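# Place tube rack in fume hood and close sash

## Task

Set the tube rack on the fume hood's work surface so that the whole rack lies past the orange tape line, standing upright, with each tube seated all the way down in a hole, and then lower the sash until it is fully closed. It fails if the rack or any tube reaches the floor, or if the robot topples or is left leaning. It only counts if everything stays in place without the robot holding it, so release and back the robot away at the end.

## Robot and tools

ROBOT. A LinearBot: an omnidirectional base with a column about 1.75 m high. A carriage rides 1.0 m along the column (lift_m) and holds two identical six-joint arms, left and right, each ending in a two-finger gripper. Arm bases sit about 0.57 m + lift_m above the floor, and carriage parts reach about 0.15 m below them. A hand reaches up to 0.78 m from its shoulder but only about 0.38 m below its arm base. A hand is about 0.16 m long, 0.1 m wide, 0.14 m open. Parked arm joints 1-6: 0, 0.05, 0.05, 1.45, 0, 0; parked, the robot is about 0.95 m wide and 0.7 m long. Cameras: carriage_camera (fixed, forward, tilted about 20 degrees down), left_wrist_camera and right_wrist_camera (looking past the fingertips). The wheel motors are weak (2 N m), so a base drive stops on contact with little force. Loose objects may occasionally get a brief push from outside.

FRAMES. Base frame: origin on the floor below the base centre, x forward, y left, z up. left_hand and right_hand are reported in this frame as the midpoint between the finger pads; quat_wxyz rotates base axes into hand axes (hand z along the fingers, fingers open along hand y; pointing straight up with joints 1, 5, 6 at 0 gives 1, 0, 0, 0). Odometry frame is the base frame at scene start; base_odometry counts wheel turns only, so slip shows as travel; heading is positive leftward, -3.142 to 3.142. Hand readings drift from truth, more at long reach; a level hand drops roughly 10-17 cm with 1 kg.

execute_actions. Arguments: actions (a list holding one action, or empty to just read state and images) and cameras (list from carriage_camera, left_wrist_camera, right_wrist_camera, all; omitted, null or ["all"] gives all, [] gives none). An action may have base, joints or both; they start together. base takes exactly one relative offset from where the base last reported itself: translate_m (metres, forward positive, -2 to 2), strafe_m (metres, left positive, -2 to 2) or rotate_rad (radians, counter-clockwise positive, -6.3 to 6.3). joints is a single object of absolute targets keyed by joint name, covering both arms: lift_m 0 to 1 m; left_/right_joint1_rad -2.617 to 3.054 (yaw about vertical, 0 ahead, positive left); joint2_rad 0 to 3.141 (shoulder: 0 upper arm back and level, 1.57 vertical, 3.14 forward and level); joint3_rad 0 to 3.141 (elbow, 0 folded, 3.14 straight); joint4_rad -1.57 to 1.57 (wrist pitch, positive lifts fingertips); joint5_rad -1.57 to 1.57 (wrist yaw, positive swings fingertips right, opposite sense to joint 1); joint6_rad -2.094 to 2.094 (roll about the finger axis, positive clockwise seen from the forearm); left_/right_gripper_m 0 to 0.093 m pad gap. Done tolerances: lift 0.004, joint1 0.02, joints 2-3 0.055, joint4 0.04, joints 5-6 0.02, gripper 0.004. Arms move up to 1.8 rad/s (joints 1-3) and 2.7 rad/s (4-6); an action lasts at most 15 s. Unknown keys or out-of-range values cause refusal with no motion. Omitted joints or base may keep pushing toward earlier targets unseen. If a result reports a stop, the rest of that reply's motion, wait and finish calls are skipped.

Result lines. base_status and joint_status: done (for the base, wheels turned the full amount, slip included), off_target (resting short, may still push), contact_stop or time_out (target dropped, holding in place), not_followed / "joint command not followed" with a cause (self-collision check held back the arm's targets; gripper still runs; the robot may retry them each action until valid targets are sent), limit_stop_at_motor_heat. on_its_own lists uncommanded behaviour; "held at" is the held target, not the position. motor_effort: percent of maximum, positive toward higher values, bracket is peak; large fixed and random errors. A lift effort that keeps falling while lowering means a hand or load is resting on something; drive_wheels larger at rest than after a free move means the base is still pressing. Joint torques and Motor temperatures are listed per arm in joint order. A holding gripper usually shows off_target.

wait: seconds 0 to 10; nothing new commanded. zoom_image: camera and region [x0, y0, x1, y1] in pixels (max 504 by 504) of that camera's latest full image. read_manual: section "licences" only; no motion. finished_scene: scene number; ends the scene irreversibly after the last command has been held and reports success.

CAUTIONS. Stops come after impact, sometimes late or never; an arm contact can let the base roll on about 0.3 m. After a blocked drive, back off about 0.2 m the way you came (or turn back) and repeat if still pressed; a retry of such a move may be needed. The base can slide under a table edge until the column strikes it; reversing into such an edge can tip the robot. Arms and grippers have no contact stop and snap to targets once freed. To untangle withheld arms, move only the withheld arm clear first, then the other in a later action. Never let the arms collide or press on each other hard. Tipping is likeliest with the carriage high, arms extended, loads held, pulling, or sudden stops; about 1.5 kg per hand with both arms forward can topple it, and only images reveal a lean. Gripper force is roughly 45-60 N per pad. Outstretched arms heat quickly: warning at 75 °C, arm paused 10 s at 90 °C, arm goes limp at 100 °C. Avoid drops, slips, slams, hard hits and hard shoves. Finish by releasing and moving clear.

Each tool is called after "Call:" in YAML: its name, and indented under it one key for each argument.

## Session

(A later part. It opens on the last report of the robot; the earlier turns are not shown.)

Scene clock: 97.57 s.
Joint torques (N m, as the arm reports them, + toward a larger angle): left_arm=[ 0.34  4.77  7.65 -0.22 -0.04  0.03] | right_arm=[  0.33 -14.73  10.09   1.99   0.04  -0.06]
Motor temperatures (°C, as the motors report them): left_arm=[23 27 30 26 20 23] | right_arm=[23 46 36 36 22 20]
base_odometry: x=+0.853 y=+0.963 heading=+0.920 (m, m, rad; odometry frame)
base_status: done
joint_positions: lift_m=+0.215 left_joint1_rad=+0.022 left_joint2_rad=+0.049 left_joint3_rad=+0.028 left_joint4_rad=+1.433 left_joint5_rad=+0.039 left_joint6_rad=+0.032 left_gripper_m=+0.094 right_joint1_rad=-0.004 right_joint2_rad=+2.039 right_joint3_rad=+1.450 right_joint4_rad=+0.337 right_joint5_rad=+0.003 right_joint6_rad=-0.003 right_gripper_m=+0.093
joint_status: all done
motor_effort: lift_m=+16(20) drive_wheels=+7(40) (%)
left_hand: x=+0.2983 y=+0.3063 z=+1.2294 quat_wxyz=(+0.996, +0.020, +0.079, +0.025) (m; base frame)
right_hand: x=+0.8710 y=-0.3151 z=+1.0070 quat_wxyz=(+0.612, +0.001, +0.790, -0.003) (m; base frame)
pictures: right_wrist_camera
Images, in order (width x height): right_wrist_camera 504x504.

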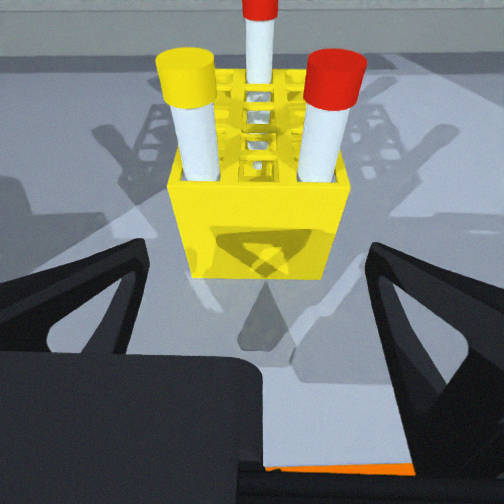

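Call:
execute_actions:
  actions:
    - {"base":{"translate_m":-0.3},"joints":{"lift_m":0.31}}
  cameras: ["right_wrist_camera"]

Call:
execute_actions:
  actions:
    - {"base":{"strafe_m":-0.37},"joints":{"lift_m":0.72,"left_joint1_rad":0,"left_joint2_rad":1.602,"left_joint3_rad":0.655,"left_joint4_rad":0.4975,"left_joint5_rad":0,"left_joint6_rad":0,"left_gripper_m":0.04,"right_joint2_rad":1.65,"right_joint3_rad":0.715,"right_joint4_rad":0.55,"right_gripper_m":0.04}}
  cameras: ["carriage_camera"]

Call:
execute_actions:
  actions:
    - {"base":{"translate_m":0.2}}

Scene clock: 106.17 s.
Joint torques (N m, as the arm reports them, + toward a larger angle): left_arm=[ 0.37  4.79  7.66 -0.21 -0.05  0.04] | right_arm=[  0.06 -14.86  10.32   1.99   0.06  -0.04]
Motor temperatures (°C, as the motors report them): left_arm=[23 27 30 26 20 23] | right_arm=[23 47 37 36 22 20]
base_odometry: x=+0.671 y=+0.724 heading=+0.919 (m, m, rad; odometry frame)
base_status: done
joint_positions: lift_m=+0.310 left_joint1_rad=+0.022 left_joint2_rad=+0.049 left_joint3_rad=+0.028 left_joint4_rad=+1.432 left_joint5_rad=+0.039 left_joint6_rad=+0.032 left_gripper_m=+0.094 right_joint1_rad=-0.002 right_joint2_rad=+2.039 right_joint3_rad=+1.450 right_joint4_rad=+0.339 right_joint5_rad=+0.003 right_joint6_rad=-0.003 right_gripper_m=+0.093
joint_status: all done
motor_effort: lift_m=+16(19) drive_wheels=-2(37) (%)
left_hand: x=+0.2985 y=+0.3063 z=+1.3244 quat_wxyz=(+0.996, +0.020, +0.080, +0.025) (m; base frame)
right_hand: x=+0.8712 y=-0.3139 z=+1.1027 quat_wxyz=(+0.614, +0.000, +0.790, -0.003) (m; base frame)
pictures: right_wrist_camera
Images, in order (width x height): right_wrist_camera 504x504.

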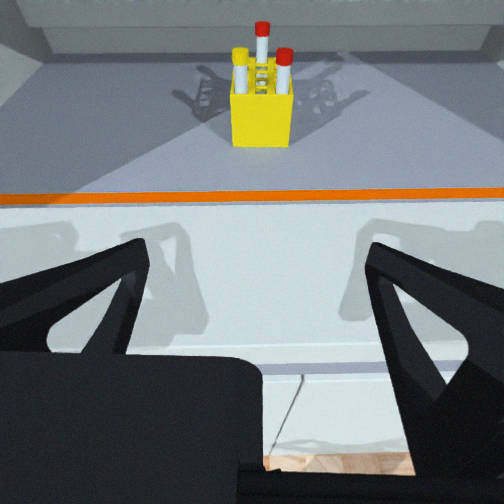

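Scene clock: 109.03 s.
Joint torques (N m, as the arm reports them, + toward a larger angle): left_arm=[-0.18 -6.37  9.15  2.33 -0.06 -0.01] | right_arm=[-0.1  -8.65  6.34  1.98  0.04 -0.02]
Motor temperatures (°C, as the motors report them): left_arm=[23 27 31 27 20 23] | right_arm=[23 46 37 36 22 20]
base_odometry: x=+0.965 y=+0.500 heading=+0.919 (m, m, rad; odometry frame)
base_status: done
joint_positions: lift_m=+0.720 left_joint1_rad=+0.007 left_joint2_rad=+1.591 left_joint3_rad=+0.651 left_joint4_rad=+0.505 left_joint5_rad=+0.003 left_joint6_rad=+0.005 left_gripper_m=+0.040 right_joint1_rad=-0.002 right_joint2_rad=+1.645 right_joint3_rad=+0.729 right_joint4_rad=+0.553 right_joint5_rad=+0.003 right_joint6_rad=-0.003 right_gripper_m=+0.040
joint_status: all done
motor_effort: lift_m=+16(20) drive_wheels=-4(29) (%)
left_hand: x=+0.6981 y=+0.3145 z=+1.4222 quat_wxyz=(+0.538, +0.000, +0.843, +0.002) (m; base frame)
right_hand: x=+0.7229 y=-0.3132 z=+1.4422 quat_wxyz=(+0.568, +0.000, +0.823, -0.003) (m; base frame)
pictures: carriage_camera
Images, in order (width x height): carriage_camera 504x504.

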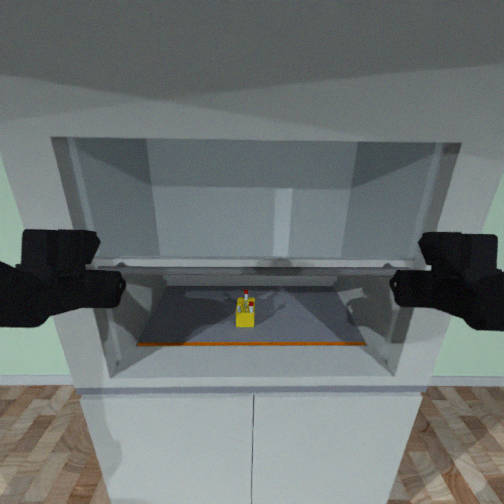

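Scene clock: 111.23 s.
Joint torques (N m, as the arm reports them, + toward a larger angle): left_arm=[-0.22 -6.29  9.1   2.34 -0.06 -0.01] | right_arm=[-0.12 -8.6   6.47  1.95  0.03  0.01]
Motor temperatures (°C, as the motors report them): left_arm=[23 27 31 27 20 23] | right_arm=[23 45 37 36 22 20]
base_odometry: x=+1.087 y=+0.658 heading=+0.919 (m, m, rad; odometry frame)
base_status: done
joint_positions: lift_m=+0.720 left_joint1_rad=+0.007 left_joint2_rad=+1.591 left_joint3_rad=+0.651 left_joint4_rad=+0.505 left_joint5_rad=+0.003 left_joint6_rad=+0.005 left_gripper_m=+0.040 right_joint1_rad=-0.002 right_joint2_rad=+1.645 right_joint3_rad=+0.729 right_joint4_rad=+0.553 right_joint5_rad=+0.003 right_joint6_rad=-0.003 right_gripper_m=+0.040
joint_status: not commanded
motor_effort: lift_m=+17(16) drive_wheels=-4(30) (%)
left_hand: x=+0.6981 y=+0.3145 z=+1.4222 quat_wxyz=(+0.538, +0.000, +0.843, +0.002) (m; base frame)
right_hand: x=+0.7229 y=-0.3132 z=+1.4422 quat_wxyz=(+0.568, +0.000, +0.823, -0.003) (m; base frame)
pictures: carriage_camera, left_wrist_camera, right_wrist_camera
Images, in order (width x height): carriage_camera 504x504, left_wrist_camera 504x504, right_wrist_camera 504x504.

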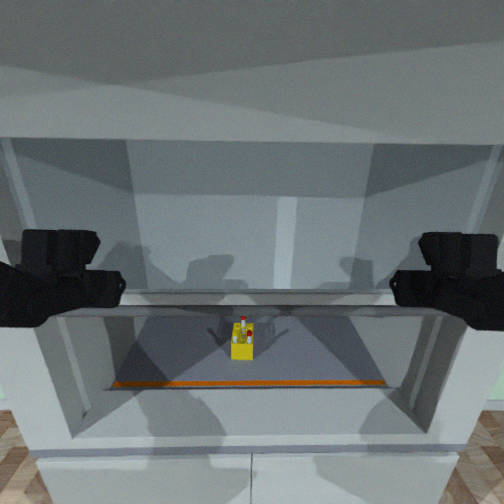

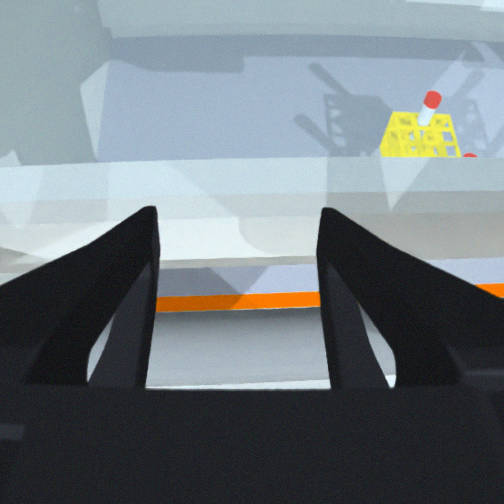

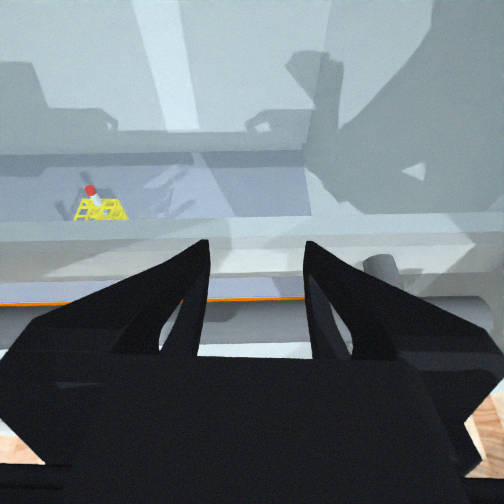

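Call:
execute_actions:
  actions:
    - {"base":{"translate_m":0.012},"joints":{"lift_m":0.695}}
  cameras: []

Call:
execute_actions:
  actions:
    - {"joints":{"lift_m":0.655}}

Scene clock: 113.80 s.
Joint torques (N m, as the arm reports them, + toward a larger angle): left_arm=[-0.24 -6.26  9.09  2.44 -0.07 -0.01] | right_arm=[-0.08 -8.7   6.36  1.99  0.09 -0.05]
Motor temperatures (°C, as the motors report them): left_arm=[23 27 31 28 20 23] | right_arm=[23 44 36 36 22 20]
base_odometry: x=+1.094 y=+0.668 heading=+0.918 (m, m, rad; odometry frame)
base_status: done
joint_positions: lift_m=+0.695 left_joint1_rad=+0.007 left_joint2_rad=+1.591 left_joint3_rad=+0.651 left_joint4_rad=+0.499 left_joint5_rad=+0.003 left_joint6_rad=+0.005 left_gripper_m=+0.040 right_joint1_rad=-0.002 right_joint2_rad=+1.646 right_joint3_rad=+0.729 right_joint4_rad=+0.549 right_joint5_rad=+0.003 right_joint6_rad=-0.003 right_gripper_m=+0.040
joint_status: all done
motor_effort: lift_m=+14(14) drive_wheels=+4(40) (%)
left_hand: x=+0.6975 y=+0.3145 z=+1.3962 quat_wxyz=(+0.536, +0.000, +0.844, +0.002) (m; base frame)
right_hand: x=+0.7226 y=-0.3132 z=+1.4163 quat_wxyz=(+0.566, +0.000, +0.825, -0.003) (m; base frame)
pictures: none
No camera images: the call's "cameras" was empty. Leave "cameras" out to get every camera's image.

Scene clock: 114.47 s.
Joint torques (N m, as the arm reports them, + toward a larger angle): left_arm=[-0.22 -6.06  8.1   1.53 -0.03 -0.03] | right_arm=[ 0.02 -8.04  6.41  1.46  0.03 -0.04]
Motor temperatures (°C, as the motors report them): left_arm=[23 27 31 28 20 23] | right_arm=[23 44 36 36 22 20]
base_odometry: x=+1.094 y=+0.668 heading=+0.918 (m, m, rad; odometry frame)
base_status: not commanded
joint_positions: lift_m=+0.655 left_joint1_rad=+0.007 left_joint2_rad=+1.588 left_joint3_rad=+0.663 left_joint4_rad=+0.576 left_joint5_rad=+0.000 left_joint6_rad=+0.006 left_gripper_m=+0.040 right_joint1_rad=-0.002 right_joint2_rad=+1.639 right_joint3_rad=+0.729 right_joint4_rad=+0.606 right_joint5_rad=+0.002 right_joint6_rad=-0.002 right_gripper_m=+0.040
joint_status: all done
motor_effort: lift_m=+12(13) drive_wheels=+5(5) (%)
left_hand: x=+0.7077 y=+0.3151 z=+1.3800 quat_wxyz=(+0.574, +0.000, +0.819, +0.004) (m; base frame)
right_hand: x=+0.7271 y=-0.3132 z=+1.3928 quat_wxyz=(+0.592, +0.000, +0.806, -0.002) (m; base frame)
pictures: carriage_camera, left_wrist_camera, right_wrist_camera
Images, in order (width x height): carriage_camera 504x504, left_wrist_camera 504x504, right_wrist_camera 504x504.

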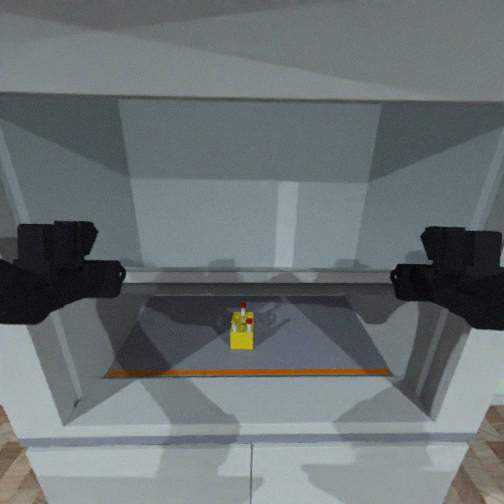

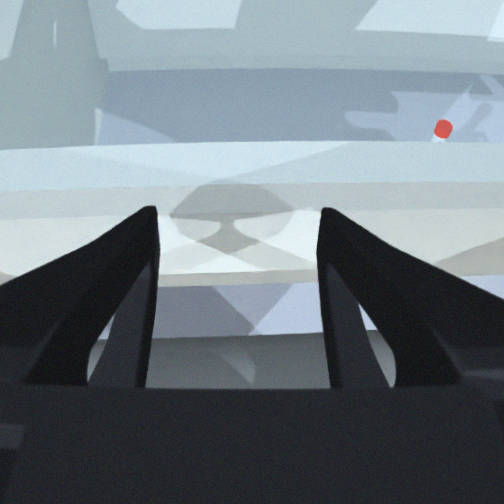

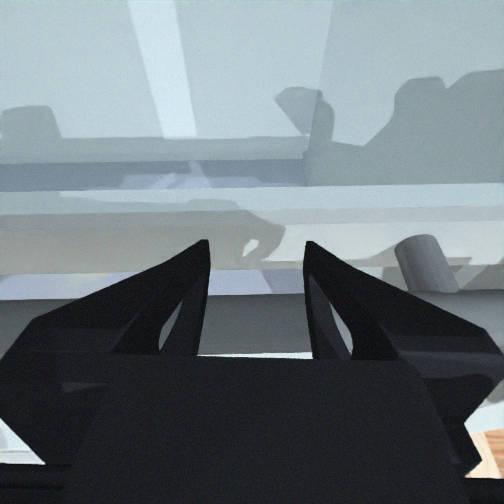

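Call:
execute_actions:
  actions:
    - {"joints":{"lift_m":0.55,"left_joint4_rad":0.42,"right_joint4_rad":0.48}}

Scene clock: 117.57 s.
Joint torques (N m, as the arm reports them, + toward a larger angle): left_arm=[-0.21 -1.6   3.83  0.15  0.05 -0.17] | right_arm=[-0.1  -3.31  4.27  0.13  0.05 -0.16]
Motor temperatures (°C, as the motors report them): left_arm=[23 28 31 28 20 23] | right_arm=[23 43 36 35 22 20]
base_odometry: x=+1.094 y=+0.668 heading=+0.918 (m, m, rad; odometry frame)
base_status: not commanded
joint_positions: lift_m=+0.551 left_joint1_rad=+0.007 left_joint2_rad=+1.538 left_joint3_rad=+0.716 left_joint4_rad=+0.610 left_joint5_rad=-0.008 left_joint6_rad=+0.019 left_gripper_m=+0.040 right_joint1_rad=-0.002 right_joint2_rad=+1.588 right_joint3_rad=+0.758 right_joint4_rad=+0.670 right_joint5_rad=+0.000 right_joint6_rad=+0.004 right_gripper_m=+0.040
joint_status: left_joint4_rad off_target (ended at +0.610, target +0.420); right_joint4_rad off_target (ended at +0.670, target +0.480); the others done
motor_effort: lift_m=+11(11) drive_wheels=+9(20) (%)
left_hand: x=+0.7191 y=+0.3166 z=+1.3286 quat_wxyz=(+0.628, +0.002, +0.778, +0.011) (m; base frame)
right_hand: x=+0.7337 y=-0.3129 z=+1.3399 quat_wxyz=(+0.649, +0.002, +0.761, +0.001) (m; base frame)
pictures: carriage_camera, left_wrist_camera, right_wrist_camera
Images, in order (width x height): carriage_camera 504x504, left_wrist_camera 504x504, right_wrist_camera 504x504.

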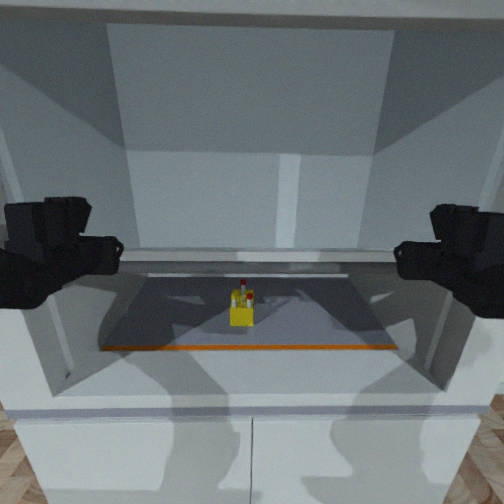

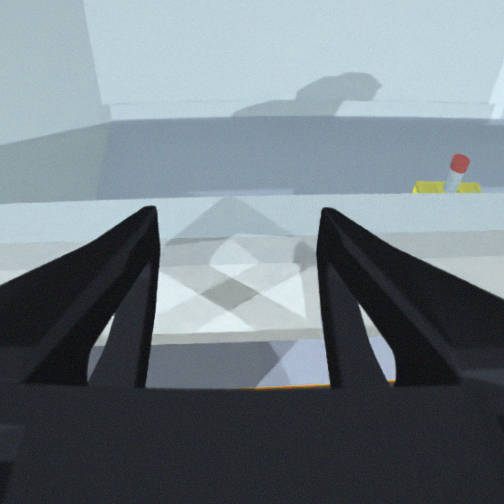

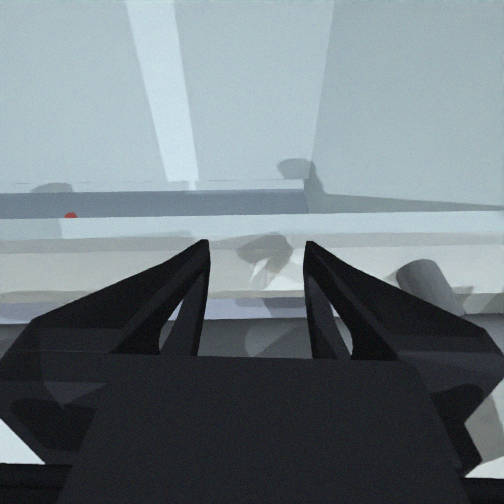

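Call:
execute_actions:
  actions:
    - {"joints":{"lift_m":0.34,"left_joint4_rad":0.37,"right_joint4_rad":0.42}}

Scene clock: 120.70 s.
Joint torques (N m, as the arm reports them, + toward a larger angle): left_arm=[-0.22 -4.64  6.04  1.47  0.03  0.02] | right_arm=[-0.17 -6.78  4.84  1.25  0.01 -0.08]
Motor temperatures (°C, as the motors report them): left_arm=[23 27 31 28 20 23] | right_arm=[23 41 36 35 22 20]
base_odometry: x=+1.094 y=+0.668 heading=+0.918 (m, m, rad; odometry frame)
base_status: not commanded
joint_positions: lift_m=+0.340 left_joint1_rad=+0.007 left_joint2_rad=+1.572 left_joint3_rad=+0.688 left_joint4_rad=+0.447 left_joint5_rad=-0.007 left_joint6_rad=+0.002 left_gripper_m=+0.040 right_joint1_rad=-0.002 right_joint2_rad=+1.624 right_joint3_rad=+0.750 right_joint4_rad=+0.489 right_joint5_rad=+0.000 right_joint6_rad=-0.002 right_gripper_m=+0.040
joint_status: left_joint4_rad off_target (ended at +0.448, target +0.370); right_joint4_rad off_target (ended at +0.490, target +0.420); the others done
motor_effort: lift_m=+12(13) drive_wheels=-3(23) (%)
left_hand: x=+0.7015 y=+0.3163 z=+1.0533 quat_wxyz=(+0.537, -0.004, +0.843, +0.005) (m; base frame)
right_hand: x=+0.7219 y=-0.3128 z=+1.0665 quat_wxyz=(+0.559, +0.000, +0.829, -0.001) (m; base frame)
pictures: carriage_camera, left_wrist_camera, right_wrist_camera
Images, in order (width x height): carriage_camera 504x504, left_wrist_camera 504x504, right_wrist_camera 504x504.

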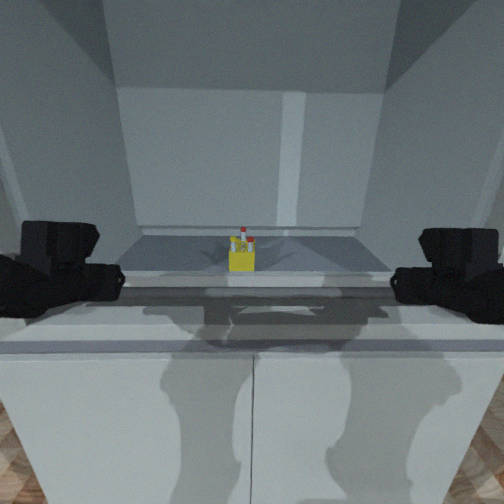

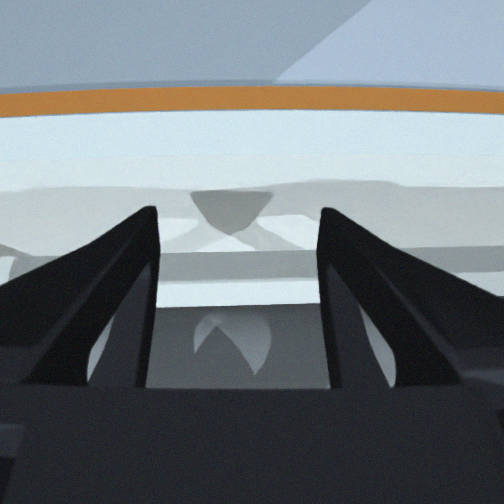

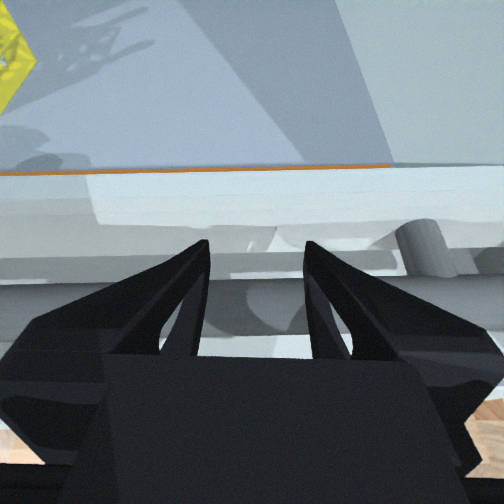

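Call:
execute_actions:
  actions: []

Scene clock: 124.47 s.
Joint torques (N m, as the arm reports them, + toward a larger angle): left_arm=[-0.21 -4.63  6.04  1.47  0.03  0.02] | right_arm=[-0.01 -6.75  4.78  1.24  0.06 -0.07]
Motor temperatures (°C, as the motors report them): left_arm=[23 27 31 28 20 23] | right_arm=[23 40 35 34 22 20]
base_odometry: x=+1.094 y=+0.668 heading=+0.918 (m, m, rad; odometry frame)
base_status: not commanded
joint_positions: lift_m=+0.340 left_joint1_rad=+0.007 left_joint2_rad=+1.572 left_joint3_rad=+0.688 left_joint4_rad=+0.447 left_joint5_rad=-0.007 left_joint6_rad=+0.002 left_gripper_m=+0.040 right_joint1_rad=-0.002 right_joint2_rad=+1.624 right_joint3_rad=+0.750 right_joint4_rad=+0.489 right_joint5_rad=+0.000 right_joint6_rad=-0.002 right_gripper_m=+0.040
joint_status: left_joint4_rad off_target (ended at +0.448, target +0.370); right_joint4_rad off_target (ended at +0.490, target +0.420); the others done
motor_effort: lift_m=+12(13) drive_wheels=-3(23) (%)
left_hand: x=+0.7015 y=+0.3163 z=+1.0533 quat_wxyz=(+0.537, -0.004, +0.843, +0.005) (m; base frame)
right_hand: x=+0.7219 y=-0.3128 z=+1.0665 quat_wxyz=(+0.559, +0.000, +0.829, -0.001) (m; base frame)
pictures: carriage_camera, left_wrist_camera, right_wrist_camera
Images, in order (width x height): carriage_camera 504x504, left_wrist_camera 504x504, right_wrist_camera 504x504.

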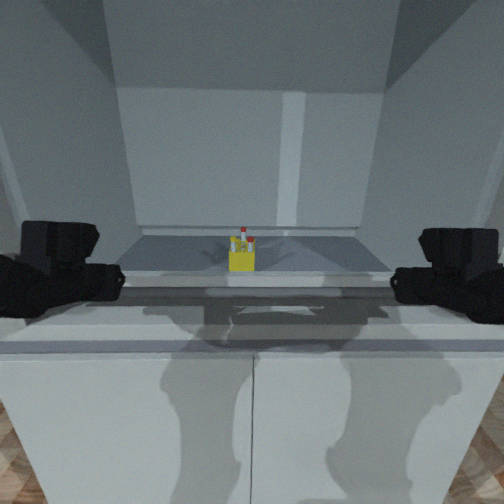

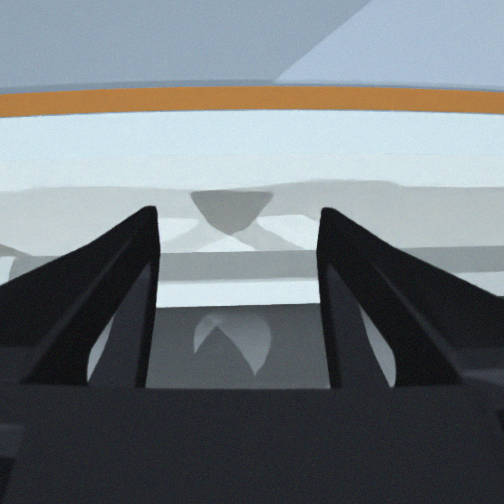

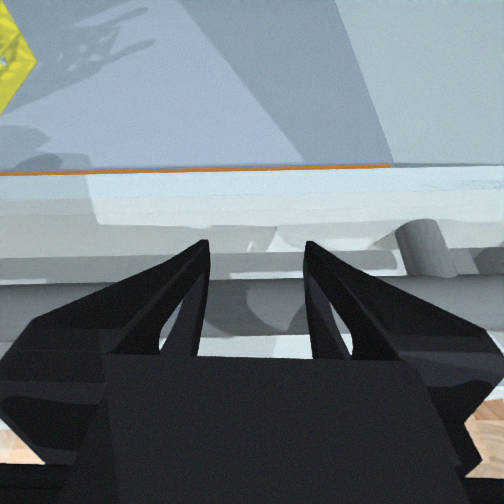

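Call:
execute_actions:
  actions:
    - {"joints": {"lift_m": 0.30}}

Scene clock: 132.87 s.
Joint torques (N m, as the arm reports them, + toward a larger angle): left_arm=[-0.21 -2.67  5.61  0.11  0.06 -0.05] | right_arm=[ 0.07 -4.17  5.04  0.27  0.02 -0.1 ]
Motor temperatures (°C, as the motors report them): left_arm=[23 27 30 28 20 23] | right_arm=[23 38 34 33 22 20]
base_odometry: x=+1.094 y=+0.668 heading=+0.918 (m, m, rad; odometry frame)
base_status: not commanded
joint_positions: lift_m=+0.301 left_joint1_rad=+0.007 left_joint2_rad=+1.550 left_joint3_rad=+0.694 left_joint4_rad=+0.564 left_joint5_rad=-0.007 left_joint6_rad=+0.008 left_gripper_m=+0.040 right_joint1_rad=-0.002 right_joint2_rad=+1.598 right_joint3_rad=+0.750 right_joint4_rad=+0.600 right_joint5_rad=+0.000 right_joint6_rad=+0.000 right_gripper_m=+0.040
joint_status: all done
motor_effort: lift_m=+11(12) drive_wheels=+8(8) (%)
left_hand: x=+0.7127 y=+0.3163 z=+1.0526 quat_wxyz=(+0.597, -0.002, +0.802, +0.007) (m; base frame)
right_hand: x=+0.7293 y=-0.3128 z=+1.0643 quat_wxyz=(+0.614, +0.001, +0.789, -0.001) (m; base frame)
pictures: carriage_camera, left_wrist_camera, right_wrist_camera
Images, in order (width x height): carriage_camera 504x504, left_wrist_camera 504x504, right_wrist_camera 504x504.

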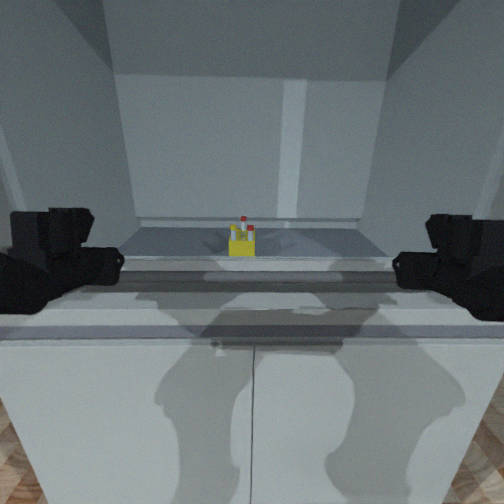

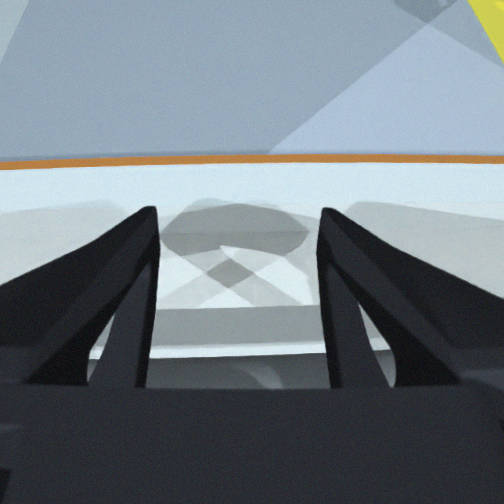

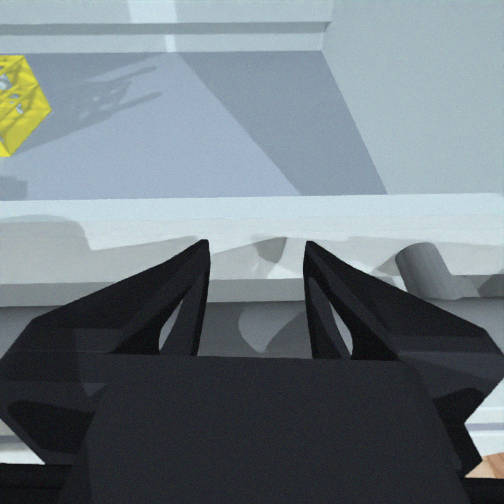

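Call:
execute_actions:
  actions:
    - {"joints": {"lift_m": 0.29, "left_joint2_rad": 1.602, "left_joint3_rad": 0.655, "left_joint4_rad": 0.37, "right_joint2_rad": 1.65, "right_joint3_rad": 0.715, "right_joint4_rad": 0.42}}

Scene clock: 134.53 s.
Joint torques (N m, as the arm reports them, + toward a larger angle): left_arm=[-0.22 -2.05  5.45 -0.15  0.04 -0.1 ] | right_arm=[-0.06 -3.35  5.   -0.01  0.06 -0.1 ]
Motor temperatures (°C, as the motors report them): left_arm=[23 27 30 28 20 23] | right_arm=[23 37 34 33 22 20]
base_odometry: x=+1.094 y=+0.668 heading=+0.918 (m, m, rad; odometry frame)
base_status: not commanded
joint_positions: lift_m=+0.291 left_joint1_rad=+0.007 left_joint2_rad=+1.543 left_joint3_rad=+0.697 left_joint4_rad=+0.584 left_joint5_rad=-0.008 left_joint6_rad=+0.012 left_gripper_m=+0.040 right_joint1_rad=-0.002 right_joint2_rad=+1.591 right_joint3_rad=+0.750 right_joint4_rad=+0.622 right_joint5_rad=+0.000 right_joint6_rad=+0.001 right_gripper_m=+0.040
joint_status: left_joint2_rad off_target (ended at +1.543, target +1.602); left_joint4_rad off_target (ended at +0.584, target +0.370); right_joint2_rad off_target (ended at +1.591, target +1.650); right_joint4_rad off_target (ended at +0.622, target +0.420); the others done
motor_effort: lift_m=+11(12) drive_wheels=+13(13) (%)
left_hand: x=+0.7142 y=+0.3165 z=+1.0513 quat_wxyz=(+0.609, +0.000, +0.793, +0.009) (m; base frame)
right_hand: x=+0.7301 y=-0.3128 z=+1.0628 quat_wxyz=(+0.626, +0.001, +0.780, +0.000) (m; base frame)
pictures: carriage_camera, left_wrist_camera, right_wrist_camera
Images, in order (width x height): carriage_camera 504x504, left_wrist_camera 504x504, right_wrist_camera 504x504.

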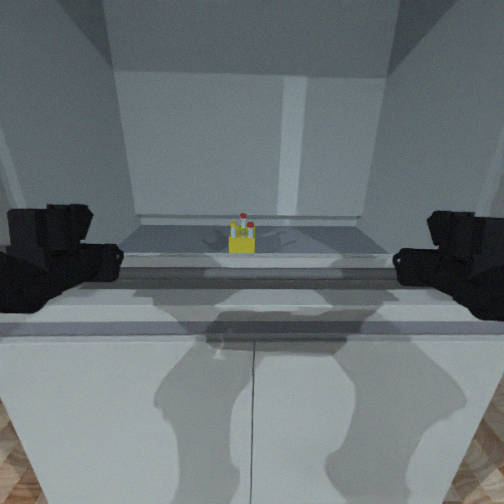

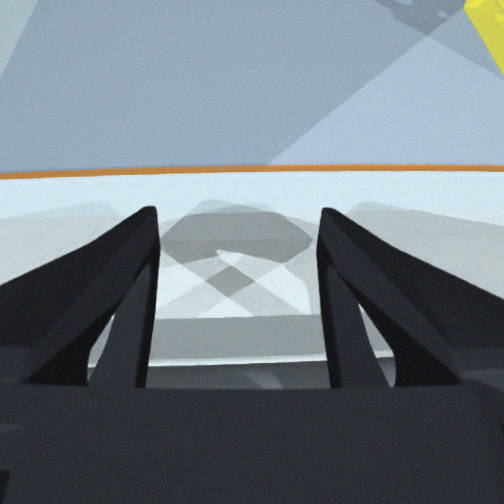

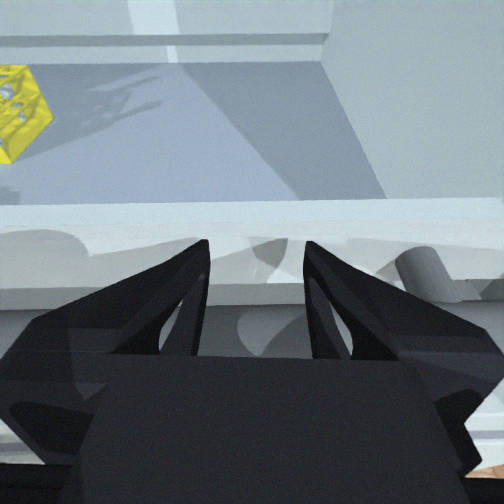

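Call:
execute_actions:
  actions:
    - {"joints": {"lift_m": 0.27, "left_joint4_rad": 0.30, "right_joint4_rad": 0.35}}

Scene clock: 136.40 s.
Joint torques (N m, as the arm reports them, + toward a larger angle): left_arm=[-0.21 -0.51  4.1  -0.3   0.04 -0.07] | right_arm=[-0.3  -2.25  4.36 -0.35  0.07 -0.09]
Motor temperatures (°C, as the motors report them): left_arm=[23 27 30 27 20 23] | right_arm=[23 37 34 32 22 20]
base_odometry: x=+1.094 y=+0.668 heading=+0.918 (m, m, rad; odometry frame)
base_status: not commanded
joint_positions: lift_m=+0.271 left_joint1_rad=+0.007 left_joint2_rad=+1.526 left_joint3_rad=+0.712 left_joint4_rad=+0.527 left_joint5_rad=-0.008 left_joint6_rad=+0.010 left_gripper_m=+0.040 right_joint1_rad=-0.002 right_joint2_rad=+1.578 right_joint3_rad=+0.758 right_joint4_rad=+0.586 right_joint5_rad=+0.000 right_joint6_rad=+0.001 right_gripper_m=+0.040
joint_status: left_joint4_rad off_target (ended at +0.527, target +0.300); right_joint4_rad off_target (ended at +0.586, target +0.350); the others done
motor_effort: lift_m=+10(9) drive_wheels=+4(15) (%)
left_hand: x=+0.7127 y=+0.3166 z=+1.0323 quat_wxyz=(+0.599, -0.001, +0.801, +0.008) (m; base frame)
right_hand: x=+0.7287 y=-0.3128 z=+1.0437 quat_wxyz=(+0.620, +0.001, +0.785, +0.000) (m; base frame)
pictures: carriage_camera, left_wrist_camera, right_wrist_camera
Images, in order (width x height): carriage_camera 504x504, left_wrist_camera 504x504, right_wrist_camera 504x504.

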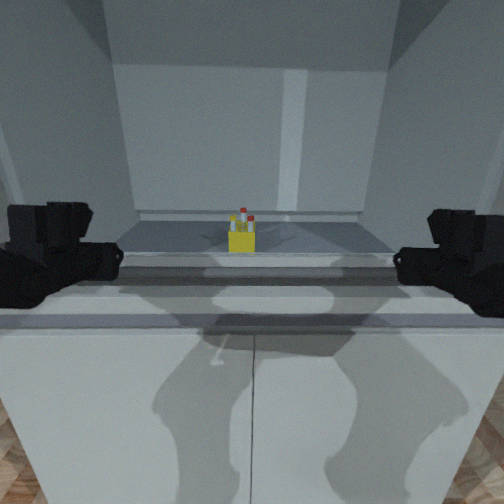

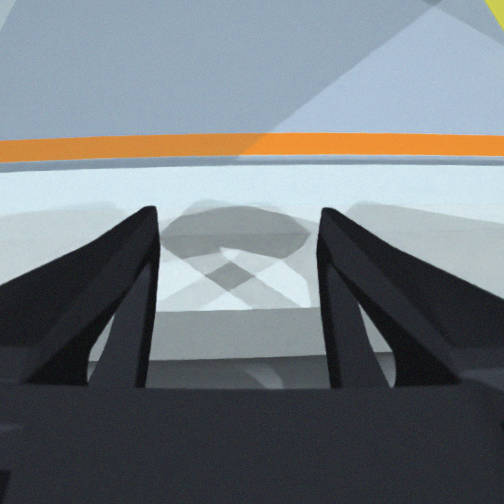

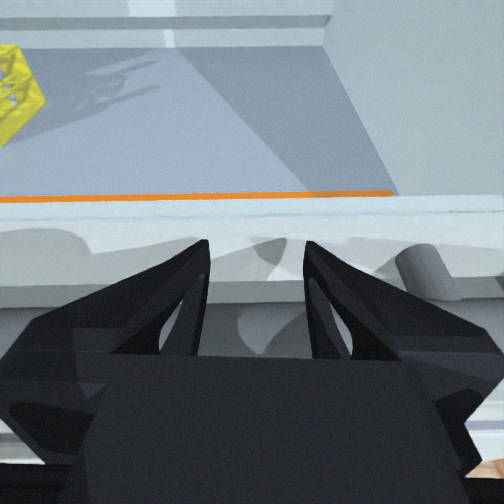

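Call:
execute_actions:
  actions:
    - {"joints": {"lift_m": 0.25, "left_joint4_rad": 0.27, "right_joint4_rad": 0.32}}
  cameras: ["carriage_camera"]

Scene clock: 138.50 s.
Joint torques (N m, as the arm reports them, + toward a larger angle): left_arm=[-0.21 -1.07  3.41 -0.33  0.05 -0.05] | right_arm=[-0.07 -2.36  3.74 -0.34  0.07 -0.08]
Motor temperatures (°C, as the motors report them): left_arm=[23 27 30 27 20 23] | right_arm=[23 36 34 32 22 20]
base_odometry: x=+1.094 y=+0.668 heading=+0.918 (m, m, rad; odometry frame)
base_status: not commanded
joint_positions: lift_m=+0.251 left_joint1_rad=+0.007 left_joint2_rad=+1.532 left_joint3_rad=+0.721 left_joint4_rad=+0.499 left_joint5_rad=-0.008 left_joint6_rad=+0.008 left_gripper_m=+0.040 right_joint1_rad=-0.002 right_joint2_rad=+1.579 right_joint3_rad=+0.766 right_joint4_rad=+0.552 right_joint5_rad=+0.000 right_joint6_rad=+0.000 right_gripper_m=+0.040
joint_status: left_joint4_rad off_target (ended at +0.498, target +0.270); right_joint4_rad off_target (ended at +0.552, target +0.320); the others done
motor_effort: lift_m=+10(11) drive_wheels=+6(19) (%)
left_hand: x=+0.7126 y=+0.3166 z=+1.0068 quat_wxyz=(+0.588, -0.002, +0.809, +0.008) (m; base frame)
right_hand: x=+0.7284 y=-0.3128 z=+1.0186 quat_wxyz=(+0.609, +0.000, +0.793, -0.001) (m; base frame)
pictures: carriage_camera
Images, in order (width x height): carriage_camera 504x504.

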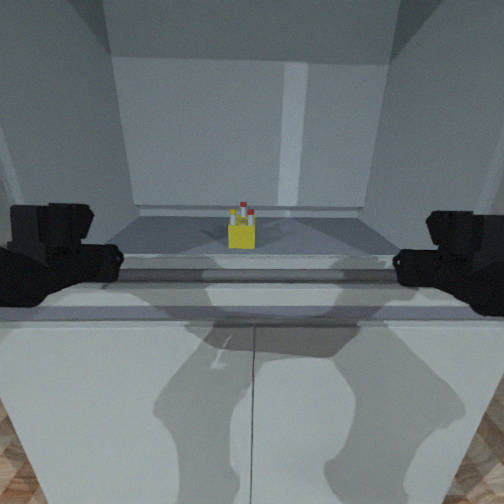

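Call:
execute_actions:
  actions:
    - {"joints": {"lift_m": 0.235, "left_joint4_rad": 0.24, "right_joint4_rad": 0.29}}
  cameras: ["carriage_camera"]

Scene clock: 140.17 s.
Joint torques (N m, as the arm reports them, + toward a larger angle): left_arm=[-0.2  -0.13  3.23 -0.9   0.05 -0.07] | right_arm=[-0.18 -1.48  3.5  -0.8   0.03 -0.1 ]
Motor temperatures (°C, as the motors report them): left_arm=[23 27 30 27 20 23] | right_arm=[23 36 34 32 22 20]
base_odometry: x=+1.094 y=+0.668 heading=+0.918 (m, m, rad; odometry frame)
base_status: not commanded
joint_positions: lift_m=+0.236 left_joint1_rad=+0.007 left_joint2_rad=+1.522 left_joint3_rad=+0.723 left_joint4_rad=+0.516 left_joint5_rad=-0.008 left_joint6_rad=+0.010 left_gripper_m=+0.040 right_joint1_rad=-0.002 right_joint2_rad=+1.570 right_joint3_rad=+0.769 right_joint4_rad=+0.566 right_joint5_rad=+0.000 right_joint6_rad=+0.001 right_gripper_m=+0.040
joint_status: left_joint4_rad off_target (ended at +0.516, target +0.240); right_joint4_rad off_target (ended at +0.566, target +0.290); the others done
motor_effort: lift_m=+10(10) drive_wheels=+14(16) (%)
left_hand: x=+0.7139 y=+0.3166 z=+1.0015 quat_wxyz=(+0.600, -0.001, +0.800, +0.008) (m; base frame)
right_hand: x=+0.7292 y=-0.3128 z=+1.0128 quat_wxyz=(+0.619, +0.001, +0.785, +0.000) (m; base frame)
pictures: carriage_camera
Images, in order (width x height): carriage_camera 504x504.

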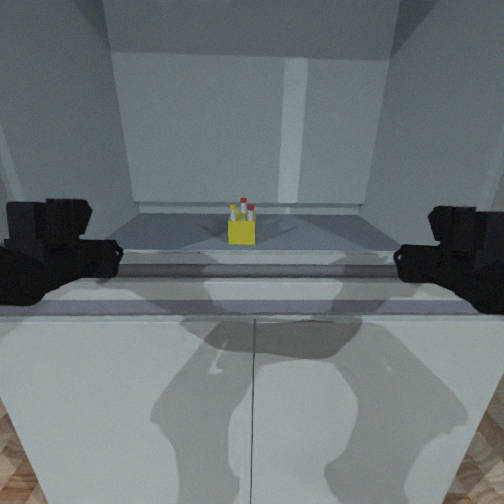

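Call:
execute_actions:
  actions:
    - {"joints": {"lift_m": 0.22, "left_joint4_rad": 0.20, "right_joint4_rad": 0.25}}
  cameras: ["carriage_camera"]

Scene clock: 141.73 s.
Joint torques (N m, as the arm reports them, + toward a larger angle): left_arm=[-0.2   1.55  2.56 -1.54  0.06 -0.12] | right_arm=[ 0.02  0.46  3.26 -1.24  0.06 -0.11]
Motor temperatures (°C, as the motors report them): left_arm=[23 27 30 27 20 23] | right_arm=[23 35 34 32 22 20]
base_odometry: x=+1.094 y=+0.668 heading=+0.918 (m, m, rad; odometry frame)
base_status: not commanded
joint_positions: lift_m=+0.221 left_joint1_rad=+0.007 left_joint2_rad=+1.504 left_joint3_rad=+0.732 left_joint4_rad=+0.528 left_joint5_rad=-0.009 left_joint6_rad=+0.014 left_gripper_m=+0.040 right_joint1_rad=-0.002 right_joint2_rad=+1.550 right_joint3_rad=+0.775 right_joint4_rad=+0.576 right_joint5_rad=+0.000 right_joint6_rad=+0.003 right_gripper_m=+0.040
joint_status: left_joint4_rad off_target (ended at +0.528, target +0.200); right_joint4_rad off_target (ended at +0.575, target +0.250); the others done
motor_effort: lift_m=+9(9) drive_wheels=+15(15) (%)
left_hand: x=+0.7150 y=+0.3167 z=+1.0011 quat_wxyz=(+0.615, +0.000, +0.788, +0.010) (m; base frame)
right_hand: x=+0.7292 y=-0.3127 z=+1.0119 quat_wxyz=(+0.633, +0.002, +0.774, +0.001) (m; base frame)
pictures: carriage_camera
Images, in order (width x height): carriage_camera 504x504.

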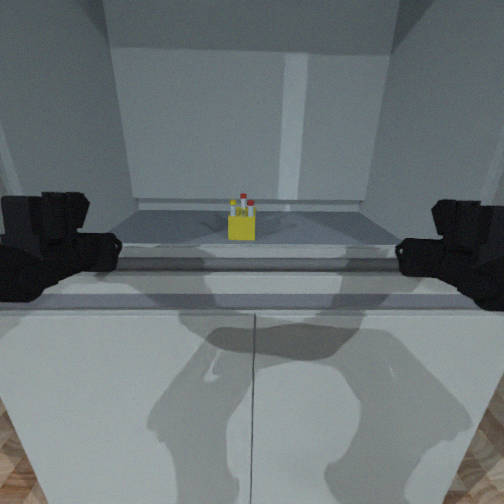

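Bottomed out. Unload and back off.

Call:
execute_actions:
  actions:
    - {"joints": {"lift_m": 0.33, "left_joint4_rad": 0.55, "right_joint4_rad": 0.6}}
  cameras: []

Call:
execute_actions:
  actions:
    - {"base": {"translate_m": -0.3}}

Scene clock: 144.50 s.
Joint torques (N m, as the arm reports them, + toward a larger angle): left_arm=[-0.23 -6.15  7.67  2.3   0.04 -0.03] | right_arm=[-0.11 -8.34  6.1   1.88  0.07 -0.03]
Motor temperatures (°C, as the motors report them): left_arm=[23 27 30 27 20 23] | right_arm=[23 35 33 32 22 20]
base_odometry: x=+1.094 y=+0.668 heading=+0.918 (m, m, rad; odometry frame)
base_status: not commanded
joint_positions: lift_m=+0.330 left_joint1_rad=+0.007 left_joint2_rad=+1.589 left_joint3_rad=+0.668 left_joint4_rad=+0.566 left_joint5_rad=-0.007 left_joint6_rad=+0.006 left_gripper_m=+0.040 right_joint1_rad=-0.002 right_joint2_rad=+1.642 right_joint3_rad=+0.732 right_joint4_rad=+0.611 right_joint5_rad=+0.000 right_joint6_rad=-0.001 right_gripper_m=+0.040
joint_status: all done
on_its_own: left_joint2_rad moved +0.085 to your old target +1.602; right_joint2_rad moved +0.092 to your old target +1.650
motor_effort: lift_m=+16(19) drive_wheels=+5(16) (%)
left_hand: x=+0.7080 y=+0.3164 z=+1.0536 quat_wxyz=(+0.571, -0.003, +0.821, +0.007) (m; base frame)
right_hand: x=+0.7284 y=-0.3127 z=+1.0687 quat_wxyz=(+0.594, +0.000, +0.804, -0.001) (m; base frame)
pictures: none
No camera images: the call's "cameras" was empty. Leave "cameras" out to get every camera's image.

Scene clock: 147.10 s.
Joint torques (N m, as the arm reports them, + toward a larger angle): left_arm=[-0.22 -6.22  7.73  2.3   0.02 -0.03] | right_arm=[-0.02 -8.52  6.02  1.92  0.09 -0.08]
Motor temperatures (°C, as the motors report them): left_arm=[23 27 30 28 20 23] | right_arm=[23 35 33 33 22 20]
base_odometry: x=+0.912 y=+0.429 heading=+0.918 (m, m, rad; odometry frame)
base_status: done
joint_positions: lift_m=+0.330 left_joint1_rad=+0.007 left_joint2_rad=+1.589 left_joint3_rad=+0.668 left_joint4_rad=+0.563 left_joint5_rad=-0.005 left_joint6_rad=+0.006 left_gripper_m=+0.040 right_joint1_rad=-0.002 right_joint2_rad=+1.642 right_joint3_rad=+0.732 right_joint4_rad=+0.611 right_joint5_rad=+0.000 right_joint6_rad=-0.001 right_gripper_m=+0.040
joint_status: not commanded
motor_effort: lift_m=+17(16) drive_wheels=-2(42) (%)
left_hand: x=+0.7078 y=+0.3159 z=+1.0531 quat_wxyz=(+0.570, -0.002, +0.822, +0.006) (m; base frame)
right_hand: x=+0.7283 y=-0.3127 z=+1.0686 quat_wxyz=(+0.594, +0.000, +0.804, -0.001) (m; base frame)
pictures: carriage_camera, left_wrist_camera, right_wrist_camera
Images, in order (width x height): carriage_camera 504x504, left_wrist_camera 504x504, right_wrist_camera 504x504.

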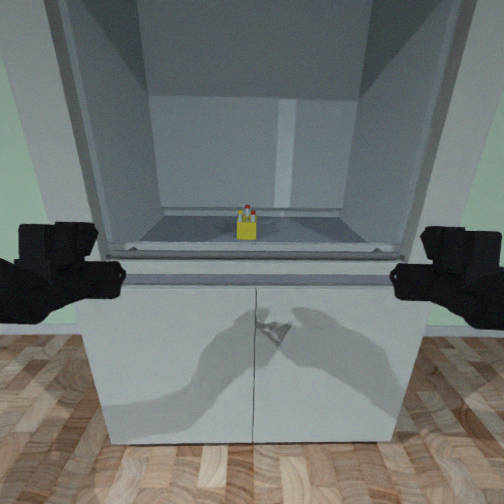

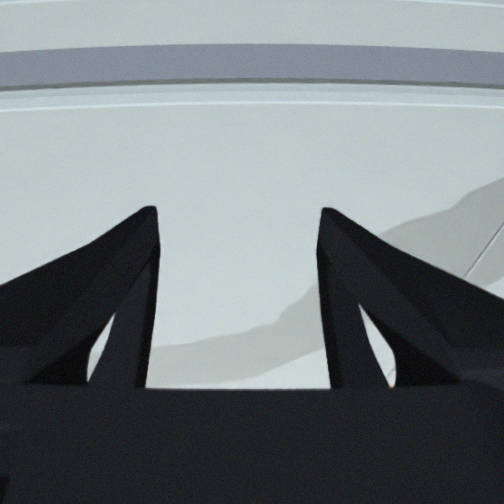

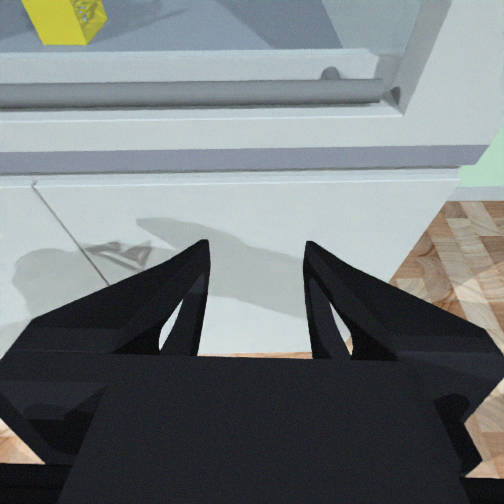

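Call:
zoom_image:
  camera: "carriage_camera"
  region: [200, 190, 300, 270]

Region (200, 190, 300, 270) of carriage_camera's 504x504 image, scaled by 5.040, with more detail than that image has; it fills the top 403 rows of this view, and the rest is white.

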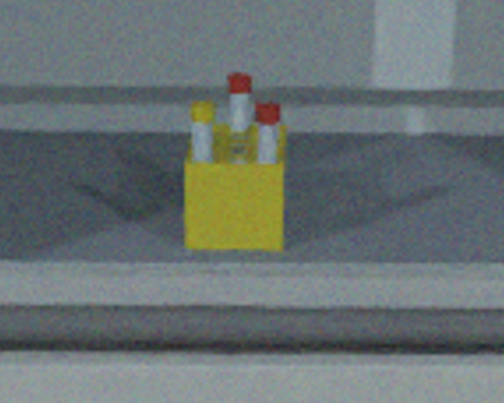

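Call:
finished_scene:
  scene: 2

The scene is finished: the task was done.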